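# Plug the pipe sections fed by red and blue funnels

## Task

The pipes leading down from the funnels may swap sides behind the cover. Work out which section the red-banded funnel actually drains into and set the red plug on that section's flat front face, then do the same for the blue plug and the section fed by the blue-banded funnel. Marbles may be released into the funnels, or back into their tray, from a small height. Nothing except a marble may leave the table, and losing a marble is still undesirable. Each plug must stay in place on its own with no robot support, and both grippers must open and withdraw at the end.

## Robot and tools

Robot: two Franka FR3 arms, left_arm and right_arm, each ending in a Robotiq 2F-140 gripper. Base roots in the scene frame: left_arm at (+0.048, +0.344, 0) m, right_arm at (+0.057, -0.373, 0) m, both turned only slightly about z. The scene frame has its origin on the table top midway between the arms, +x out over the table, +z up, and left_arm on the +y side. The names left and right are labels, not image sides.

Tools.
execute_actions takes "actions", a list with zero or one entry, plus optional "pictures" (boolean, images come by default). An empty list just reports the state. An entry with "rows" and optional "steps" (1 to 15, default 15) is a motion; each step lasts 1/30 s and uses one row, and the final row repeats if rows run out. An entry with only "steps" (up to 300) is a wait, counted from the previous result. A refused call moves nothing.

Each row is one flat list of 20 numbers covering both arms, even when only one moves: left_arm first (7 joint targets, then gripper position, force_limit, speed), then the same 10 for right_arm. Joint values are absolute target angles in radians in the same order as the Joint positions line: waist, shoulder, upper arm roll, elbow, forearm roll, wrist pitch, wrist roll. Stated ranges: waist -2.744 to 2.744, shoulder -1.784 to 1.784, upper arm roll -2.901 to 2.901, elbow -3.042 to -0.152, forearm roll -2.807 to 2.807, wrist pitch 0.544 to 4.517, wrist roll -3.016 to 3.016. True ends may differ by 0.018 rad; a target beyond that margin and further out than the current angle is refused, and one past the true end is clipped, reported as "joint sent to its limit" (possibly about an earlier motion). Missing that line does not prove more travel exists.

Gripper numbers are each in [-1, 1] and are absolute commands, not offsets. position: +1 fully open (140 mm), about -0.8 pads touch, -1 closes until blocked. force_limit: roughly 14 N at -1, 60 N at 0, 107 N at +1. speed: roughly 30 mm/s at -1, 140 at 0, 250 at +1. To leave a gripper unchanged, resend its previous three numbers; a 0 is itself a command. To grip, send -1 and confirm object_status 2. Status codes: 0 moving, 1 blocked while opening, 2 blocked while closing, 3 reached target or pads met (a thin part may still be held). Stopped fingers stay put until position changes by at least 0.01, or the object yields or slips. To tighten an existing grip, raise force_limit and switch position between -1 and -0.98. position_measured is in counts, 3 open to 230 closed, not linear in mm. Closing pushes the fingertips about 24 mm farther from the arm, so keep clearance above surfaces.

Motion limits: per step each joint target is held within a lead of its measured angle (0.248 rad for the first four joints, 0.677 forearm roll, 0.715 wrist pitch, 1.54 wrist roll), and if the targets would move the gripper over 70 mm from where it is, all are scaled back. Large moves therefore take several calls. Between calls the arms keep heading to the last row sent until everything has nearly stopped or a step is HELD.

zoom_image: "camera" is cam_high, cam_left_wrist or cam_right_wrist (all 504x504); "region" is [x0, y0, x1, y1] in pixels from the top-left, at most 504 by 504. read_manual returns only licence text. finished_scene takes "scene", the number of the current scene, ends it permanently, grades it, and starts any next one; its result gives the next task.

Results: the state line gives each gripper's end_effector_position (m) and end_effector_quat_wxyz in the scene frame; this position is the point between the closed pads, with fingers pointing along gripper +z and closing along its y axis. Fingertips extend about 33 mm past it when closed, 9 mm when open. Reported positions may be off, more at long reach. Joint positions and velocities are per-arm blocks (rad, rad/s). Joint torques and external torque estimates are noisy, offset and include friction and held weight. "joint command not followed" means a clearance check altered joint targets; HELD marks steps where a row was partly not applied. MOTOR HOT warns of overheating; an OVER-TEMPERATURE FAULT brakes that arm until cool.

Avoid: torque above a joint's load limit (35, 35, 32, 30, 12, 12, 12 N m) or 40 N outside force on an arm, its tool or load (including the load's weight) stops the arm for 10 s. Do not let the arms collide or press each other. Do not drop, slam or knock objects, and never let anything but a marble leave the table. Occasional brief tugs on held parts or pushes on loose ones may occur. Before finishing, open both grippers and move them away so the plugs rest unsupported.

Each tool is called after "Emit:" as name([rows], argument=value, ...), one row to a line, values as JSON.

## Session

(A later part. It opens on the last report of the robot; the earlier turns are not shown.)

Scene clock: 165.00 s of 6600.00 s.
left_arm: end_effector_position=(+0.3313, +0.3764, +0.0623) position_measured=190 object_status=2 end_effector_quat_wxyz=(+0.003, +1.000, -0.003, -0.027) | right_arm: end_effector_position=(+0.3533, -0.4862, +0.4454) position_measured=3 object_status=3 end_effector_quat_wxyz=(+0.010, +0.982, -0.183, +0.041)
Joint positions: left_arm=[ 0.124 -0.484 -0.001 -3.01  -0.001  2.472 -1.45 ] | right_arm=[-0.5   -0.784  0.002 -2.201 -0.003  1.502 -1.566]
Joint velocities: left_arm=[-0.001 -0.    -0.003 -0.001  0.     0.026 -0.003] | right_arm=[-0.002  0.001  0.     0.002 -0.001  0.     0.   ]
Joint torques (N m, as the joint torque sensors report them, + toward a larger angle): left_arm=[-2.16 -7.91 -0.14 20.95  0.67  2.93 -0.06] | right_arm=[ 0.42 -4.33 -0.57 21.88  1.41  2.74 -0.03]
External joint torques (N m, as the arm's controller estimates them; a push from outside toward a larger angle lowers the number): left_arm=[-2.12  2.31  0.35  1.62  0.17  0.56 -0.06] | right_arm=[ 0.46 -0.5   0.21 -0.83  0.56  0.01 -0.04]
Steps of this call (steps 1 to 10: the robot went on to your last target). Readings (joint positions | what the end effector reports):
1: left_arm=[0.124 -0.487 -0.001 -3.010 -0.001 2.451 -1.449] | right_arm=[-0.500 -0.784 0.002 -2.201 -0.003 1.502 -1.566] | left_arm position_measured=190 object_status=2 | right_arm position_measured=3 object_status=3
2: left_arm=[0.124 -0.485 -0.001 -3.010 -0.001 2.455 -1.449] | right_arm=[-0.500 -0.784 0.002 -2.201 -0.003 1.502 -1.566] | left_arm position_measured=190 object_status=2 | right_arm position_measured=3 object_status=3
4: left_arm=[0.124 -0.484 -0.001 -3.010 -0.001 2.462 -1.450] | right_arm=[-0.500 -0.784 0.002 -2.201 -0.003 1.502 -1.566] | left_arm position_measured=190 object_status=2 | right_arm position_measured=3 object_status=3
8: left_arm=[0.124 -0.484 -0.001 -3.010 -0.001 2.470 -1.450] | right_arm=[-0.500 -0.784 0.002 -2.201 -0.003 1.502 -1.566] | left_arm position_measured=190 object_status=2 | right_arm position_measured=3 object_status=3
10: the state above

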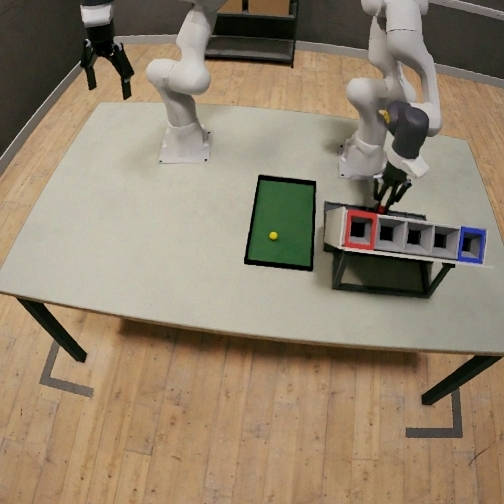

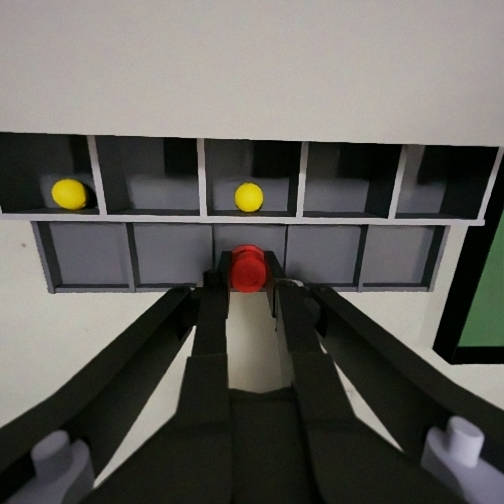

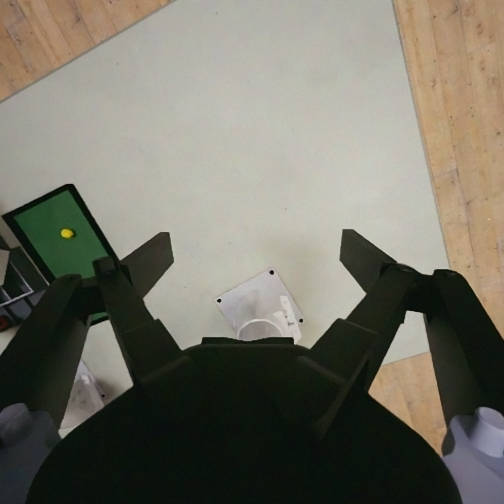

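Emit:
execute_actions([
  {"rows":[[0.122,-0.467,0,-3.011,0,2.5,-1.455,-1,-0.4,0,-0.5,-0.785,0,-2.2,0,1.5,-1.57,1,0,0],[0.122,-0.467,0,-3.011,0,2.512,-1.455,-1,-0.4,0,-0.5,-0.785,0,-2.2,0,1.5,-1.57,1,0,0],[0.122,-0.45,0,-3.011,0,2.512,-1.455,-1,-0.4,0,-0.5,-0.785,0,-2.2,0,1.5,-1.57,1,0,0]],"steps":15},
], pictures=false)

Emit:
execute_actions([
  {"rows":[[0.122,-0.45,0,-3.011,0,2.512,-1.455,-0.25,-0.4,-0.5,-0.5,-0.785,0,-2.2,0,1.5,-1.57,1,0,0]],"steps":15},
])

Scene clock: 170.63 s of 6600.00 s.
left_arm: end_effector_position=(+0.3338, +0.3767, +0.0556) position_measured=190 object_status=2 end_effector_quat_wxyz=(+0.003, +1.000, -0.003, -0.026) | right_arm: end_effector_position=(+0.3533, -0.4862, +0.4454) position_measured=3 object_status=3 end_effector_quat_wxyz=(+0.010, +0.982, -0.183, +0.041)
Joint positions: left_arm=[ 0.124 -0.452 -0.001 -3.011 -0.001  2.507 -1.451] | right_arm=[-0.5   -0.784  0.002 -2.201 -0.003  1.502 -1.566]
Joint velocities: left_arm=[-0.002  0.001 -0.     0.001 -0.001  0.013  0.001] | right_arm=[-0.     0.    -0.001  0.001 -0.001  0.001  0.   ]
Joint torques (N m, as the joint torque sensors report them, + toward a larger angle): left_arm=[ -0.88 -10.45  -0.16  21.29   0.55   2.79  -0.02] | right_arm=[-1.26 -4.68 -0.84 21.96  1.44  2.63 -0.08]
External joint torques (N m, as the arm's controller estimates them; a push from outside toward a larger angle lowers the number): left_arm=[-0.88  0.46  0.25  2.34  0.07  0.4  -0.02] | right_arm=[-1.25 -0.72 -0.08 -0.83  0.59 -0.1  -0.08]
Steps of this call (steps 1 to 30: the robot went on to your last target; steps 31 to 90: nothing new was sent; then 2.13 s passed at rest; steps 91 to 105: all 15 steps of this action). Readings (joint positions | what the end effector reports):
91: left_arm=[0.124 -0.481 -0.001 -3.010 -0.001 2.480 -1.451] | right_arm=[-0.500 -0.784 0.002 -2.201 -0.003 1.502 -1.566] | left_arm position_measured=190 object_status=2 | right_arm position_measured=3 object_status=3
92: left_arm=[0.124 -0.477 -0.001 -3.010 -0.001 2.485 -1.451] | right_arm=[-0.500 -0.784 0.002 -2.201 -0.003 1.502 -1.566] | left_arm position_measured=190 object_status=2 | right_arm position_measured=3 object_status=3
94: left_arm=[0.124 -0.464 -0.001 -3.010 -0.001 2.493 -1.451] | right_arm=[-0.500 -0.784 0.002 -2.201 -0.003 1.502 -1.566] | left_arm position_measured=190 object_status=2 | right_arm position_measured=3 object_status=3
98: left_arm=[0.124 -0.453 -0.001 -3.011 -0.001 2.501 -1.451] | right_arm=[-0.500 -0.784 0.002 -2.201 -0.003 1.502 -1.566] | left_arm position_measured=190 object_status=2 | right_arm position_measured=3 object_status=3
105: the state above

Scene clock: 171.13 s of 6600.00 s.
left_arm: end_effector_position=(+0.3345, +0.3767, +0.0557) position_measured=160 object_status=3 end_effector_quat_wxyz=(+0.003, +1.000, -0.003, -0.024) | right_arm: end_effector_position=(+0.3533, -0.4862, +0.4454) position_measured=3 object_status=3 end_effector_quat_wxyz=(+0.010, +0.982, -0.183, +0.041)
Joint positions: left_arm=[ 0.124 -0.452 -0.001 -3.011 -0.001  2.509 -1.451] | right_arm=[-0.5   -0.784  0.002 -2.201 -0.003  1.502 -1.566]
Joint velocities: left_arm=[-0.    -0.    -0.001 -0.001 -0.     0.001 -0.   ] | right_arm=[ 0.001 -0.001  0.     0.     0.     0.     0.001]
Joint torques (N m, as the joint torque sensors report them, + toward a larger angle): left_arm=[-1.45 -9.02 -0.15 20.53  0.63  2.73  0.  ] | right_arm=[-0.35 -4.75 -1.07 21.71  1.47  2.71 -0.04]
External joint torques (N m, as the arm's controller estimates them; a push from outside toward a larger angle lowers the number): left_arm=[-1.44  1.84  0.28  1.64  0.15  0.34  0.  ] | right_arm=[-0.4  -0.85 -0.41 -1.    0.6  -0.01 -0.05]
Steps of this call (steps 1 to 15: all 15 steps of this action). Readings (joint positions | what the end effector reports):
1: left_arm=[0.124 -0.452 -0.001 -3.011 -0.001 2.507 -1.451] | right_arm=[-0.500 -0.784 0.002 -2.201 -0.003 1.502 -1.566] | left_arm position_measured=190 object_status=0 | right_arm position_measured=3 object_status=3
2: left_arm=[0.124 -0.452 -0.001 -3.011 -0.001 2.508 -1.451] | right_arm=[-0.500 -0.784 0.002 -2.201 -0.003 1.502 -1.566] | left_arm position_measured=190 object_status=0 | right_arm position_measured=3 object_status=3
4: left_arm=[0.124 -0.452 -0.001 -3.011 -0.001 2.508 -1.451] | right_arm=[-0.500 -0.784 0.002 -2.201 -0.003 1.502 -1.566] | left_arm position_measured=177 object_status=0 | right_arm position_measured=3 object_status=3
8: left_arm=[0.124 -0.452 -0.001 -3.011 -0.001 2.509 -1.451] | right_arm=[-0.500 -0.784 0.002 -2.201 -0.003 1.502 -1.566] | left_arm position_measured=160 object_status=0 | right_arm position_measured=3 object_status=3
15: the state above

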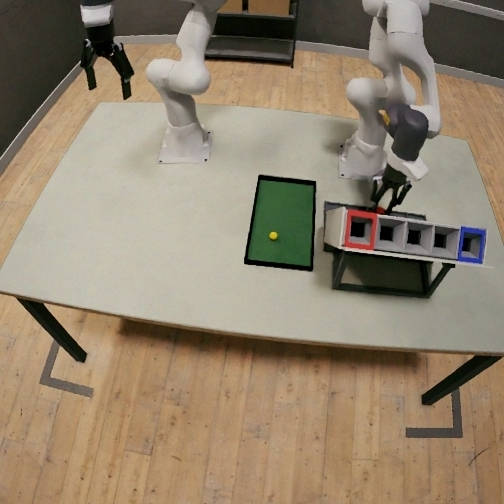

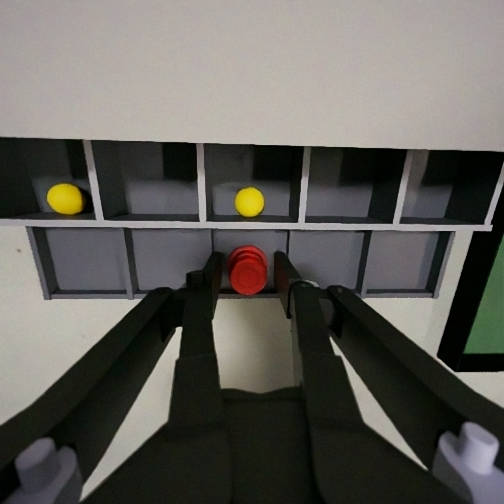

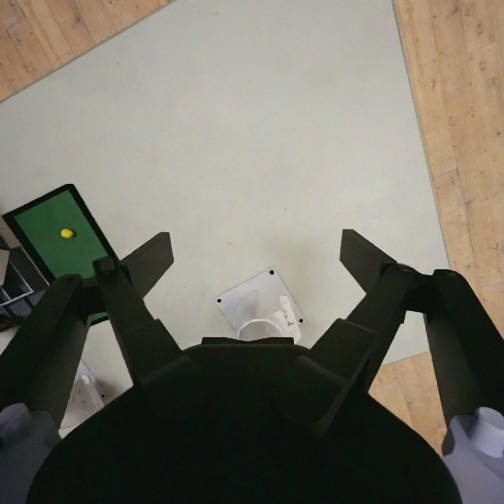

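Emit:
execute_actions([
  {"rows":[[0.122,-0.49,0,-3.0,0,2.43,-1.455,-0.25,-0.4,0,-0.5,-0.785,0,-2.2,0,1.5,-1.57,1,0,0],[0.122,-0.52,0,-2.99,0,2.38,-1.455,-0.25,-0.4,0,-0.5,-0.785,0,-2.2,0,1.5,-1.57,1,0,0],[0.122,-0.55,0,-2.98,0,2.34,-1.455,-0.25,-0.4,0,-0.5,-0.785,0,-2.2,0,1.5,-1.57,1,0,0],[0.122,-0.58,0,-2.97,0,2.3,-1.455,-0.25,-0.4,0,-0.5,-0.785,0,-2.2,0,1.5,-1.57,1,0,0],[0.122,-0.61,0,-2.96,0,2.26,-1.455,-0.25,-0.4,0,-0.5,-0.785,0,-2.2,0,1.5,-1.57,1,0,0],[0.122,-0.64,0,-2.95,0,2.22,-1.455,-0.25,-0.4,0,-0.5,-0.785,0,-2.2,0,1.5,-1.57,1,0,0],[0.122,-0.67,0,-2.94,0,2.2,-1.455,-0.25,-0.4,0,-0.5,-0.785,0,-2.2,0,1.5,-1.57,1,0,0],[0.122,-0.69,0,-2.93,0,2.2,-1.455,-0.25,-0.4,0,-0.5,-0.785,0,-2.2,0,1.5,-1.57,1,0,0],[0.122,-0.69,0,-2.93,0,2.2,-1.455,-0.25,-0.4,0,-0.5,-0.785,0,-2.2,0,1.5,-1.57,1,0,0],[0.7325,-0.69,0,-2.93,0,2.2,-0.849,0,-0.4,0,-0.5,-0.785,0,-2.2,0,1.5,-1.57,1,0,0]],"steps":15},
], pictures=false)

Emit:
execute_actions([
  {"steps":6},
], pictures=false)

Emit:
execute_actions([
  {"rows":[[0.7325,-0.167,0,-2.513,0,2.346,-0.849,0,-0.4,0,-0.5,-0.785,0,-2.2,0,1.5,-1.57,1,0,0]],"steps":15},
], pictures=false)

Emit:
execute_actions([
  {"steps":15},
])

Scene clock: 180.47 s of 6600.00 s.
left_arm: end_effector_position=(+0.3098, +0.4961, +0.1374) position_measured=129 object_status=0 end_effector_quat_wxyz=(+0.000, +0.998, +0.070, -0.001) | right_arm: end_effector_position=(+0.3533, -0.4862, +0.4454) position_measured=3 object_status=3 end_effector_quat_wxyz=(+0.010, +0.982, -0.183, +0.041)
Joint positions: left_arm=[ 0.537 -0.687 -0.002 -2.927 -0.001  2.238 -1.186] | right_arm=[-0.5   -0.784  0.002 -2.201 -0.003  1.502 -1.566]
Joint velocities: left_arm=[ 2.048 -0.013  0.114  0.    -0.    -0.176  1.002] | right_arm=[-0.001 -0.001  0.002  0.    -0.     0.001  0.001]
Joint torques (N m, as the joint torque sensors report them, + toward a larger angle): left_arm=[-7.91 -6.97 -5.22 23.08  0.72  1.87  0.59] | right_arm=[ 0.36 -4.25 -0.34 22.33  1.44  2.71 -0.01]
External joint torques (N m, as the arm's controller estimates them; a push from outside toward a larger angle lowers the number): left_arm=[ 1.72 -0.32  0.04  1.72  0.1  -0.38  0.55] | right_arm=[ 0.32 -0.3   0.31 -0.41  0.57 -0.01 -0.02]
Steps of this call (steps 1 to 15: the robot went on to your last target; steps 16 to 90: nothing new was sent; then 5.83 s passed at rest; steps 91 to 105: all 15 steps of this action). Readings (joint positions | what the end effector reports):
91: left_arm=[0.124 -0.459 -0.001 -3.010 -0.001 2.496 -1.451] | right_arm=[-0.500 -0.784 0.002 -2.201 -0.003 1.502 -1.566] | left_arm position_measured=160 object_status=3 | right_arm position_measured=3 object_status=3
92: left_arm=[0.124 -0.474 -0.001 -3.007 -0.001 2.475 -1.451] | right_arm=[-0.500 -0.784 0.002 -2.201 -0.003 1.502 -1.566] | left_arm position_measured=160 object_status=3 | right_arm position_measured=3 object_status=3
94: left_arm=[0.124 -0.520 -0.001 -2.993 -0.001 2.424 -1.451] | right_arm=[-0.500 -0.784 0.002 -2.201 -0.003 1.502 -1.566] | left_arm position_measured=160 object_status=3 | right_arm position_measured=3 object_status=3
98: left_arm=[0.124 -0.633 -0.001 -2.953 -0.001 2.311 -1.451] | right_arm=[-0.500 -0.784 0.002 -2.201 -0.003 1.502 -1.566] | left_arm position_measured=160 object_status=3 | right_arm position_measured=3 object_status=3
105: the state above

Scene clock: 180.67 s of 6600.00 s.
left_arm: end_effector_position=(+0.2714, +0.5360, +0.1350) position_measured=129 object_status=3 end_effector_quat_wxyz=(+0.009, +0.996, +0.083, -0.010) | right_arm: end_effector_position=(+0.3533, -0.4862, +0.4454) position_measured=3 object_status=3 end_effector_quat_wxyz=(+0.010, +0.982, -0.183, +0.041)
Joint positions: left_arm=[ 0.718 -0.688  0.004 -2.928 -0.001  2.214 -1.026] | right_arm=[-0.5   -0.784  0.002 -2.201 -0.003  1.502 -1.566]
Joint velocities: left_arm=[ 0.18   0.002 -0.012 -0.004  0.    -0.067  0.572] | right_arm=[ 0.001  0.002  0.     0.001  0.    -0.001  0.001]
Joint torques (N m, as the joint torque sensors report them, + toward a larger angle): left_arm=[ 0.16 -8.01 -3.37 23.86  0.73  2.22  0.48] | right_arm=[ 0.71 -4.3  -0.72 21.97  1.41  2.63 -0.09]
External joint torques (N m, as the arm's controller estimates them; a push from outside toward a larger angle lowers the number): left_arm=[ 1.62 -1.18 -1.73  0.98  0.06 -0.29  0.48] | right_arm=[ 0.71 -0.46  0.03 -0.7   0.56 -0.08 -0.09]
Steps of this call (steps 1 to 6: the robot went on to your last target). Readings (joint positions | what the end effector reports):
1: left_arm=[0.602 -0.687 -0.000 -2.927 -0.001 2.232 -1.152] | right_arm=[-0.500 -0.784 0.002 -2.201 -0.003 1.502 -1.566] | left_arm position_measured=129 object_status=0 | right_arm position_measured=3 object_status=3
2: left_arm=[0.650 -0.688 0.003 -2.927 -0.001 2.227 -1.121] | right_arm=[-0.500 -0.784 0.002 -2.201 -0.003 1.502 -1.566] | left_arm position_measured=129 object_status=0 | right_arm position_measured=3 object_status=3
4: left_arm=[0.699 -0.688 0.005 -2.928 -0.001 2.219 -1.068] | right_arm=[-0.500 -0.784 0.002 -2.201 -0.003 1.502 -1.566] | left_arm position_measured=129 object_status=0 | right_arm position_measured=3 object_status=3
6: the state above

Scene clock: 181.17 s of 6600.00 s.
left_arm: end_effector_position=(+0.3792, +0.6354, +0.1267) position_measured=129 object_status=3 end_effector_quat_wxyz=(+0.006, +1.000, +0.024, -0.007) | right_arm: end_effector_position=(+0.3533, -0.4862, +0.4454) position_measured=3 object_status=3 end_effector_quat_wxyz=(+0.010, +0.982, -0.183, +0.041)
Joint positions: left_arm=[ 0.73  -0.169  0.001 -2.52  -0.001  2.333 -0.896] | right_arm=[-0.5   -0.784  0.002 -2.201 -0.003  1.502 -1.566]
Joint velocities: left_arm=[0.002 0.014 0.001 0.06  0.001 0.063 0.141] | right_arm=[ 0.001 -0.001 -0.001 -0.     0.    -0.001 -0.   ]
Joint torques (N m, as the joint torque sensors report them, + toward a larger angle): left_arm=[  1.66 -24.11  -1.42  25.11   0.73   2.89   0.42] | right_arm=[-0.21 -4.45 -1.29 22.81  1.49  2.7   0.06]
External joint torques (N m, as the arm's controller estimates them; a push from outside toward a larger angle lowers the number): left_arm=[ 1.64  0.51 -1.28  3.16  0.14  0.37  0.43] | right_arm=[-0.19 -0.5  -0.52  0.09  0.64 -0.01  0.06]
Steps of this call (steps 1 to 15: all 15 steps of this action). Readings (joint positions | what the end effector reports):
1: left_arm=[0.721 -0.656 0.005 -2.900 -0.001 2.219 -1.016] | right_arm=[-0.500 -0.784 0.002 -2.201 -0.003 1.502 -1.566] | left_arm position_measured=129 object_status=3 | right_arm position_measured=3 object_status=3
2: left_arm=[0.723 -0.609 0.004 -2.854 -0.001 2.231 -1.006] | right_arm=[-0.500 -0.784 0.002 -2.201 -0.003 1.502 -1.566] | left_arm position_measured=129 object_status=3 | right_arm position_measured=3 object_status=3
4: left_arm=[0.725 -0.516 0.004 -2.758 -0.001 2.254 -0.988] | right_arm=[-0.500 -0.784 0.002 -2.201 -0.003 1.502 -1.566] | left_arm position_measured=129 object_status=3 | right_arm position_measured=3 object_status=3
8: left_arm=[0.729 -0.278 0.002 -2.562 -0.001 2.304 -0.946] | right_arm=[-0.500 -0.784 0.002 -2.201 -0.003 1.502 -1.566] | left_arm position_measured=129 object_status=3 | right_arm position_measured=3 object_status=3
15: the state above

Scene clock: 181.67 s of 6600.00 s.
left_arm: end_effector_position=(+0.3837, +0.6395, +0.1298) position_measured=129 object_status=3 end_effector_quat_wxyz=(+0.001, +1.000, +0.006, -0.001) | right_arm: end_effector_position=(+0.3533, -0.4862, +0.4454) position_measured=3 object_status=3 end_effector_quat_wxyz=(+0.010, +0.982, -0.183, +0.041)
Joint positions: left_arm=[ 0.73  -0.169  0.001 -2.515 -0.001  2.343 -0.861] | right_arm=[-0.5   -0.784  0.002 -2.201 -0.003  1.502 -1.566]
Joint velocities: left_arm=[-0.001 -0.002 -0.002  0.     0.     0.002  0.027] | right_arm=[ 0.    -0.    -0.001  0.     0.    -0.     0.   ]
Joint torques (N m, as the joint torque sensors report them, + toward a larger angle): left_arm=[  1.72 -22.49  -0.8   24.6    0.71   2.83   0.39] | right_arm=[ 0.27 -3.62 -0.87 22.56  1.46  2.67 -0.02]
External joint torques (N m, as the arm's controller estimates them; a push from outside toward a larger angle lowers the number): left_arm=[ 1.81  1.2  -0.54  2.86  0.11  0.31  0.39] | right_arm=[ 0.32  0.25 -0.05 -0.11  0.61 -0.04 -0.02]
Steps of this call (steps 1 to 15: the robot went on to your last target). Readings (joint positions | what the end effector reports):
1: left_arm=[0.730 -0.169 0.001 -2.518 -0.001 2.334 -0.892] | right_arm=[-0.500 -0.784 0.002 -2.201 -0.003 1.502 -1.566] | left_arm position_measured=129 object_status=3 | right_arm position_measured=3 object_status=3
2: left_arm=[0.730 -0.169 0.001 -2.517 -0.001 2.336 -0.888] | right_arm=[-0.500 -0.784 0.002 -2.201 -0.003 1.502 -1.566] | left_arm position_measured=129 object_status=3 | right_arm position_measured=3 object_status=3
4: left_arm=[0.730 -0.169 0.001 -2.515 -0.001 2.339 -0.881] | right_arm=[-0.500 -0.784 0.002 -2.201 -0.003 1.502 -1.566] | left_arm position_measured=129 object_status=3 | right_arm position_measured=3 object_status=3
8: left_arm=[0.730 -0.169 0.001 -2.515 -0.001 2.341 -0.871] | right_arm=[-0.500 -0.784 0.002 -2.201 -0.003 1.502 -1.566] | left_arm position_measured=129 object_status=3 | right_arm position_measured=3 object_status=3
15: the state above

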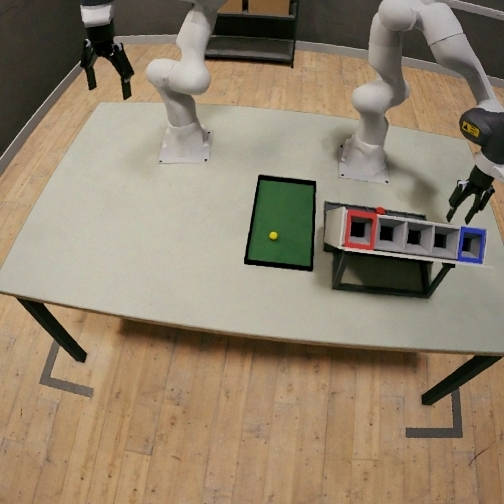

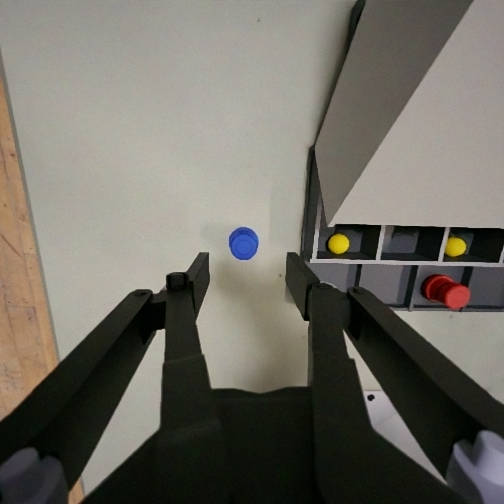

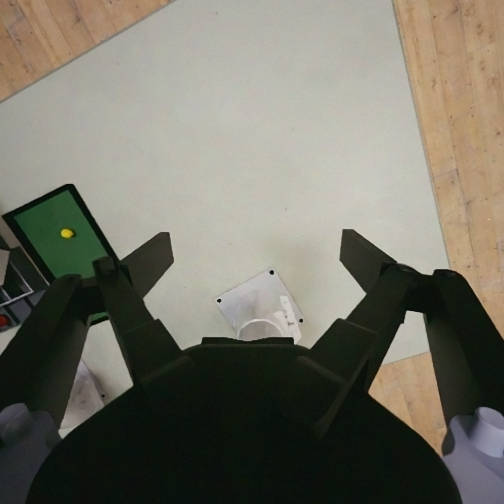

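Emit:
execute_actions([
  {"rows":[[0.727,-0.15,0,-2.505,0,2.4,-0.854,0,-0.4,0,-0.5,-0.785,0,-2.2,0,1.5,-1.57,1,0,0],[0.727,-0.13,0,-2.505,0,2.43,-0.854,0,-0.4,0,-0.5,-0.785,0,-2.2,0,1.5,-1.57,1,0,0],[0.727,-0.11,0,-2.51,0,2.46,-0.854,0,-0.4,0,-0.5,-0.785,0,-2.2,0,1.5,-1.57,1,0,0],[0.727,-0.09,0,-2.516,0,2.49,-0.854,0,-0.4,0,-0.5,-0.785,0,-2.2,0,1.5,-1.57,1,0,0],[0.727,-0.07,0,-2.522,0,2.52,-0.854,0,-0.4,0,-0.5,-0.785,0,-2.2,0,1.5,-1.57,1,0,0],[0.727,-0.05,0,-2.528,0,2.55,-0.854,0,-0.4,0,-0.5,-0.785,0,-2.2,0,1.5,-1.57,1,0,0],[0.727,-0.03,0,-2.533,0,2.576,-0.854,0,-0.4,0,-0.5,-0.785,0,-2.2,0,1.5,-1.57,1,0,0],[0.727,-0.01,0,-2.538,0,2.576,-0.854,0,-0.4,0,-0.5,-0.785,0,-2.2,0,1.5,-1.57,1,0,0],[0.727,0.01,0,-2.543,0,2.576,-0.854,0,-0.4,0,-0.5,-0.785,0,-2.2,0,1.5,-1.57,1,0,0],[0.727,0.0286,0,-2.5475,0,2.576,-0.854,0,-0.4,0,-0.5,-0.785,0,-2.2,0,1.5,-1.57,1,0,0]],"steps":15},
], pictures=false)

Emit:
execute_actions([
  {"steps":6},
], pictures=false)

Emit:
execute_actions([
  {"rows":[[0.727,0.0286,0,-2.5475,0,2.576,-0.854,-1,-0.4,0,-0.5,-0.785,0,-2.2,0,1.5,-1.57,1,0,0]],"steps":15},
])

Scene clock: 191.17 s of 6600.00 s.
left_arm: end_effector_position=(+0.3823, +0.6378, +0.0452) position_measured=129 object_status=3 end_effector_quat_wxyz=(+0.010, +1.000, +0.002, -0.011) | right_arm: end_effector_position=(+0.3533, -0.4862, +0.4454) position_measured=3 object_status=3 end_effector_quat_wxyz=(+0.010, +0.982, -0.183, +0.041)
Joint positions: left_arm=[ 0.729  0.028  0.001 -2.55  -0.001  2.549 -0.853] | right_arm=[-0.5   -0.784  0.002 -2.201 -0.003  1.502 -1.566]
Joint velocities: left_arm=[-0.001  0.03   0.001 -0.    -0.     0.134  0.002] | right_arm=[ 0.001  0.    -0.002 -0.001 -0.     0.     0.   ]
Joint torques (N m, as the joint torque sensors report them, + toward a larger angle): left_arm=[ -1.98 -29.31  -1.16  20.89   0.63   3.08   0.09] | right_arm=[ 0.12 -4.7  -0.61 22.63  1.38  2.68 -0.13]
External joint torques (N m, as the arm's controller estimates them; a push from outside toward a larger angle lowers the number): left_arm=[-2.01  0.81 -1.21  0.23  0.18  0.37  0.09] | right_arm=[ 0.11 -0.81  0.13 -0.07  0.52 -0.04 -0.13]
Steps of this call (steps 1 to 15: the robot went on to your last target; steps 16 to 90: nothing new was sent; then 6.00 s passed at rest; steps 91 to 105: all 15 steps of this action). Readings (joint positions | what the end effector reports):
91: left_arm=[0.730 -0.165 0.001 -2.513 -0.001 2.352 -0.853] | right_arm=[-0.500 -0.784 0.002 -2.201 -0.003 1.502 -1.566] | left_arm position_measured=129 object_status=3 | right_arm position_measured=3 object_status=3
92: left_arm=[0.730 -0.158 0.001 -2.509 -0.001 2.365 -0.853] | right_arm=[-0.500 -0.784 0.002 -2.201 -0.003 1.502 -1.566] | left_arm position_measured=129 object_status=3 | right_arm position_measured=3 object_status=3
94: left_arm=[0.729 -0.132 0.001 -2.507 -0.001 2.402 -0.853] | right_arm=[-0.500 -0.784 0.002 -2.201 -0.003 1.502 -1.566] | left_arm position_measured=129 object_status=3 | right_arm position_measured=3 object_status=3
98: left_arm=[0.729 -0.056 0.001 -2.523 -0.001 2.488 -0.853] | right_arm=[-0.500 -0.784 0.002 -2.201 -0.003 1.502 -1.566] | left_arm position_measured=129 object_status=3 | right_arm position_measured=3 object_status=3
105: the state above

Scene clock: 191.37 s of 6600.00 s.
left_arm: end_effector_position=(+0.3866, +0.6415, +0.0466) position_measured=129 object_status=3 end_effector_quat_wxyz=(+0.004, +1.000, +0.002, -0.004) | right_arm: end_effector_position=(+0.3533, -0.4862, +0.4454) position_measured=3 object_status=3 end_effector_quat_wxyz=(+0.010, +0.982, -0.183, +0.041)
Joint positions: left_arm=[ 0.729  0.028  0.001 -2.549 -0.001  2.566 -0.853] | right_arm=[-0.5   -0.784  0.002 -2.201 -0.003  1.502 -1.566]
Joint velocities: left_arm=[-0.002 -0.001 -0.001  0.    -0.001  0.044  0.   ] | right_arm=[ 0.     0.     0.001  0.001 -0.001  0.001  0.001]
Joint torques (N m, as the joint torque sensors report them, + toward a larger angle): left_arm=[ -1.72 -27.78  -1.49  22.35   0.54   2.87   0.18] | right_arm=[-1.07 -4.49 -1.12 22.66  1.48  2.55 -0.07]
External joint torques (N m, as the arm's controller estimates them; a push from outside toward a larger angle lowers the number): left_arm=[-1.63 -0.31 -1.43  3.68  0.09  0.4   0.18] | right_arm=[-1.14 -0.57 -0.49 -0.09  0.61 -0.17 -0.08]
Steps of this call (steps 1 to 6: the robot went on to your last target). Readings (joint positions | what the end effector reports):
1: left_arm=[0.729 0.028 0.001 -2.549 -0.001 2.553 -0.853] | right_arm=[-0.500 -0.784 0.002 -2.201 -0.003 1.502 -1.566] | left_arm position_measured=129 object_status=3 | right_arm position_measured=3 object_status=3
2: left_arm=[0.729 0.028 0.001 -2.549 -0.001 2.557 -0.853] | right_arm=[-0.500 -0.784 0.002 -2.201 -0.003 1.502 -1.566] | left_arm position_measured=129 object_status=3 | right_arm position_measured=3 object_status=3
4: left_arm=[0.729 0.028 0.001 -2.549 -0.001 2.562 -0.853] | right_arm=[-0.500 -0.784 0.002 -2.201 -0.003 1.502 -1.566] | left_arm position_measured=129 object_status=3 | right_arm position_measured=3 object_status=3
6: the state above

Scene clock: 191.87 s of 6600.00 s.
left_arm: end_effector_position=(+0.3885, +0.6431, +0.0475) position_measured=190 object_status=2 end_effector_quat_wxyz=(+0.002, +1.000, +0.002, -0.001) | right_arm: end_effector_position=(+0.3533, -0.4862, +0.4454) position_measured=3 object_status=3 end_effector_quat_wxyz=(+0.010, +0.982, -0.183, +0.041)
Joint positions: left_arm=[ 0.729  0.028  0.001 -2.548 -0.001  2.573 -0.853] | right_arm=[-0.5   -0.784  0.002 -2.201 -0.003  1.502 -1.566]
Joint velocities: left_arm=[ 0.001 -0.001  0.001 -0.001 -0.001  0.002 -0.002] | right_arm=[-0.001  0.002  0.001  0.     0.001  0.     0.001]
Joint torques (N m, as the joint torque sensors report them, + toward a larger angle): left_arm=[ -1.74 -27.59  -1.68  21.4    0.54   3.04   0.07] | right_arm=[ 0.09 -4.27 -0.63 21.86  1.53  2.68 -0.07]
External joint torques (N m, as the arm's controller estimates them; a push from outside toward a larger angle lowers the number): left_arm=[-1.8  -0.05 -1.77  2.65  0.1   0.53  0.07] | right_arm=[ 0.08 -0.47  0.07 -0.79  0.68 -0.03 -0.07]
Steps of this call (steps 1 to 15: all 15 steps of this action). Readings (joint positions | what the end effector reports):
1: left_arm=[0.729 0.028 0.001 -2.549 -0.001 2.567 -0.853] | right_arm=[-0.500 -0.784 0.002 -2.201 -0.003 1.502 -1.566] | left_arm position_measured=129 object_status=0 | right_arm position_measured=3 object_status=3
2: left_arm=[0.729 0.028 0.001 -2.549 -0.001 2.568 -0.853] | right_arm=[-0.500 -0.784 0.002 -2.201 -0.003 1.502 -1.566] | left_arm position_measured=135 object_status=0 | right_arm position_measured=3 object_status=3
4: left_arm=[0.729 0.028 0.001 -2.549 -0.001 2.570 -0.853] | right_arm=[-0.500 -0.784 0.002 -2.201 -0.003 1.502 -1.566] | left_arm position_measured=150 object_status=0 | right_arm position_measured=3 object_status=3
8: left_arm=[0.729 0.028 0.001 -2.549 -0.001 2.572 -0.853] | right_arm=[-0.500 -0.784 0.002 -2.201 -0.003 1.502 -1.566] | left_arm position_measured=181 object_status=0 | right_arm position_measured=3 object_status=3
15: the state above

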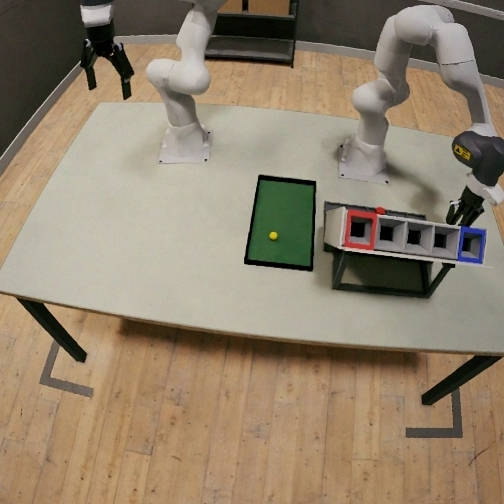

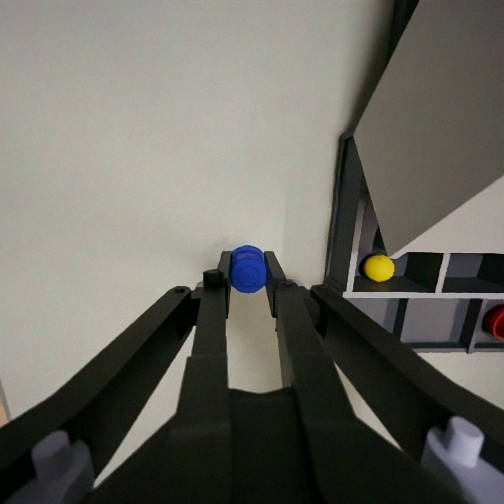

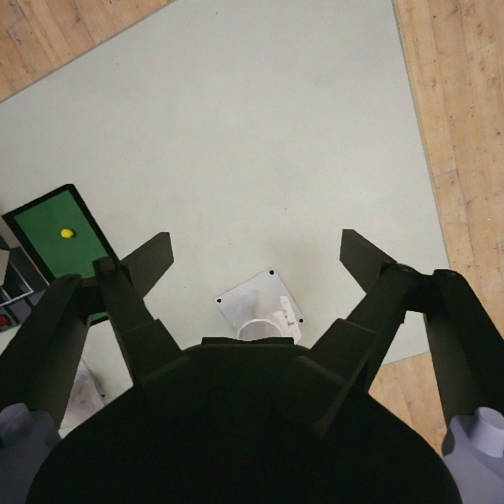

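Emit:
execute_actions([
  {"rows":[[0.74,-0.18,0,-2.513,0,2.32,-0.854,-1,-0.4,0,-0.5,-0.785,0,-2.2,0,1.5,-1.57,1,0,0],[0.74,-0.18,0,-2.513,0,2.32,-0.854,-1,-0.4,0,-0.5,-0.785,0,-2.2,0,1.5,-1.57,1,0,0],[0.74,-0.18,0,-2.513,0,2.32,-0.854,-1,-0.4,0,-0.5,-0.785,0,-2.2,0,1.5,-1.57,1,0,0],[0.74,-0.18,0,-2.513,0,2.32,-0.854,-1,-0.4,0,-0.5,-0.785,0,-2.2,0,1.5,-1.57,1,0,0],[0.74,-0.18,0,-2.513,0,2.32,-0.854,-1,-0.4,0,-0.5,-0.785,0,-2.2,0,1.5,-1.57,1,0,0],[0.74,-0.18,0,-2.513,0,2.32,-0.854,-1,-0.4,0,-0.5,-0.785,0,-2.2,0,1.5,-1.57,1,0,0],[0.74,-0.18,0,-2.513,0,2.32,-0.854,-1,-0.4,0,-0.5,-0.785,0,-2.2,0,1.5,-1.57,1,0,0],[0.74,-0.523,0,-2.838,0,2.315,-1.01,-1,-0.4,0,-0.5,-0.785,0,-2.2,0,1.5,-1.57,1,0,0]],"steps":15},
], pictures=false)

Emit:
execute_actions([
  {"rows":[[0.571,-0.523,0,-2.838,0,2.315,-1.01,-1,-0.4,0,-0.5,-0.785,0,-2.2,0,1.5,-1.57,1,0,0]],"steps":15},
])

Scene clock: 198.87 s of 6600.00 s.
left_arm: end_effector_position=(+0.3121, +0.5797, +0.1342) position_measured=190 object_status=2 end_effector_quat_wxyz=(-0.007, +0.999, +0.046, +0.009) | right_arm: end_effector_position=(+0.3533, -0.4862, +0.4454) position_measured=3 object_status=3 end_effector_quat_wxyz=(+0.010, +0.982, -0.183, +0.041)
Joint positions: left_arm=[ 0.738 -0.501  0.    -2.815 -0.001  2.336 -0.933] | right_arm=[-0.5   -0.784  0.002 -2.201 -0.003  1.502 -1.566]
Joint velocities: left_arm=[ 0.001 -0.301  0.002 -0.313 -0.    -0.129 -0.238] | right_arm=[ 0.001 -0.001 -0.001  0.    -0.002  0.    -0.001]
Joint torques (N m, as the joint torque sensors report them, + toward a larger angle): left_arm=[ 1.08 -9.97 -1.46 25.61  0.57  2.73  0.02] | right_arm=[ 0.54 -4.28 -0.38 22.25  1.46  2.59 -0.09]
External joint torques (N m, as the arm's controller estimates them; a push from outside toward a larger angle lowers the number): left_arm=[ 1.19 -0.86 -0.86  1.4  -0.18 -0.24  0.02] | right_arm=[ 0.54 -0.35  0.36 -0.49  0.61 -0.13 -0.09]
Steps of this call (steps 1 to 15: the robot went on to your last target; steps 16 to 90: nothing new was sent; then 3.50 s passed at rest; steps 91 to 105: all 15 steps of this action). Readings (joint positions | what the end effector reports):
91: left_arm=[0.730 0.006 0.001 -2.550 -0.001 2.536 -0.853] | right_arm=[-0.500 -0.784 0.002 -2.201 -0.003 1.502 -1.566] | left_arm position_measured=190 object_status=2 | right_arm position_measured=3 object_status=3
92: left_arm=[0.732 -0.038 0.001 -2.548 -0.001 2.499 -0.853] | right_arm=[-0.500 -0.784 0.002 -2.201 -0.003 1.502 -1.566] | left_arm position_measured=190 object_status=2 | right_arm position_measured=3 object_status=3
94: left_arm=[0.736 -0.121 0.001 -2.527 -0.001 2.442 -0.853] | right_arm=[-0.500 -0.784 0.002 -2.201 -0.003 1.502 -1.566] | left_arm position_measured=190 object_status=2 | right_arm position_measured=3 object_status=3
98: left_arm=[0.737 -0.214 0.000 -2.544 -0.001 2.390 -0.863] | right_arm=[-0.500 -0.784 0.002 -2.201 -0.003 1.502 -1.566] | left_arm position_measured=190 object_status=2 | right_arm position_measured=3 object_status=3
105: the state above

Scene clock: 199.37 s of 6600.00 s.
left_arm: end_effector_position=(+0.3364, +0.5259, +0.1300) position_measured=190 object_status=2 end_effector_quat_wxyz=(-0.001, +1.000, -0.008, +0.001) | right_arm: end_effector_position=(+0.3533, -0.4862, +0.4454) position_measured=3 object_status=3 end_effector_quat_wxyz=(+0.010, +0.982, -0.183, +0.041)
Joint positions: left_arm=[ 0.573 -0.52  -0.002 -2.837 -0.001  2.318 -0.992] | right_arm=[-0.5   -0.784  0.002 -2.201 -0.003  1.502 -1.566]
Joint velocities: left_arm=[-0.002 -0.001  0.002 -0.     0.    -0.005 -0.048] | right_arm=[-0.001 -0.001  0.001  0.001  0.     0.     0.001]
Joint torques (N m, as the joint torque sensors report them, + toward a larger angle): left_arm=[ -1.23 -13.11   0.74  22.97   0.64   2.01  -0.08] | right_arm=[ 0.06 -5.01 -0.71 21.69  1.45  2.54 -0.09]
External joint torques (N m, as the arm's controller estimates them; a push from outside toward a larger angle lowers the number): left_arm=[-1.23 -1.42  1.19  0.9   0.02 -0.53 -0.08] | right_arm=[ 0.06 -1.07  0.03 -1.04  0.59 -0.18 -0.09]
Steps of this call (steps 1 to 15: all 15 steps of this action). Readings (joint positions | what the end effector reports):
1: left_arm=[0.700 -0.509 0.012 -2.823 -0.001 2.332 -0.941] | right_arm=[-0.500 -0.784 0.002 -2.201 -0.003 1.502 -1.566] | left_arm position_measured=190 object_status=2 | right_arm position_measured=3 object_status=3
2: left_arm=[0.657 -0.513 0.008 -2.828 -0.001 2.329 -0.948] | right_arm=[-0.500 -0.784 0.002 -2.201 -0.003 1.502 -1.566] | left_arm position_measured=190 object_status=2 | right_arm position_measured=3 object_status=3
4: left_arm=[0.605 -0.517 -0.001 -2.833 -0.001 2.325 -0.959] | right_arm=[-0.500 -0.784 0.002 -2.201 -0.003 1.502 -1.566] | left_arm position_measured=190 object_status=2 | right_arm position_measured=3 object_status=3
8: left_arm=[0.578 -0.520 -0.003 -2.836 -0.001 2.321 -0.976] | right_arm=[-0.500 -0.784 0.002 -2.201 -0.003 1.502 -1.566] | left_arm position_measured=190 object_status=2 | right_arm position_measured=3 object_status=3
15: the state above

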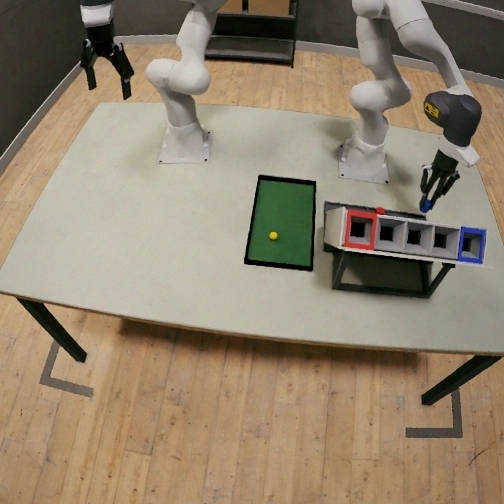

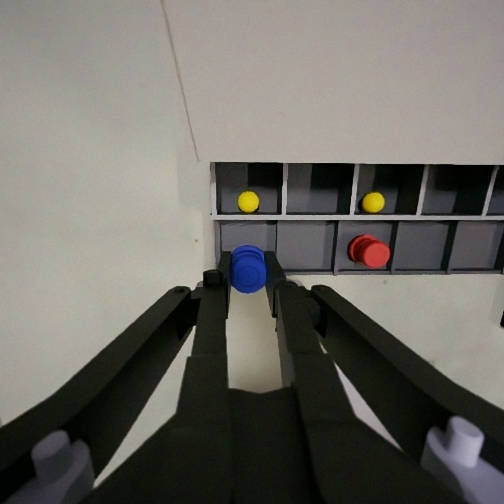

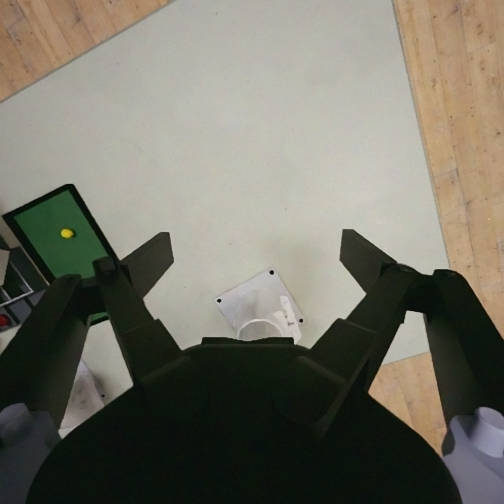

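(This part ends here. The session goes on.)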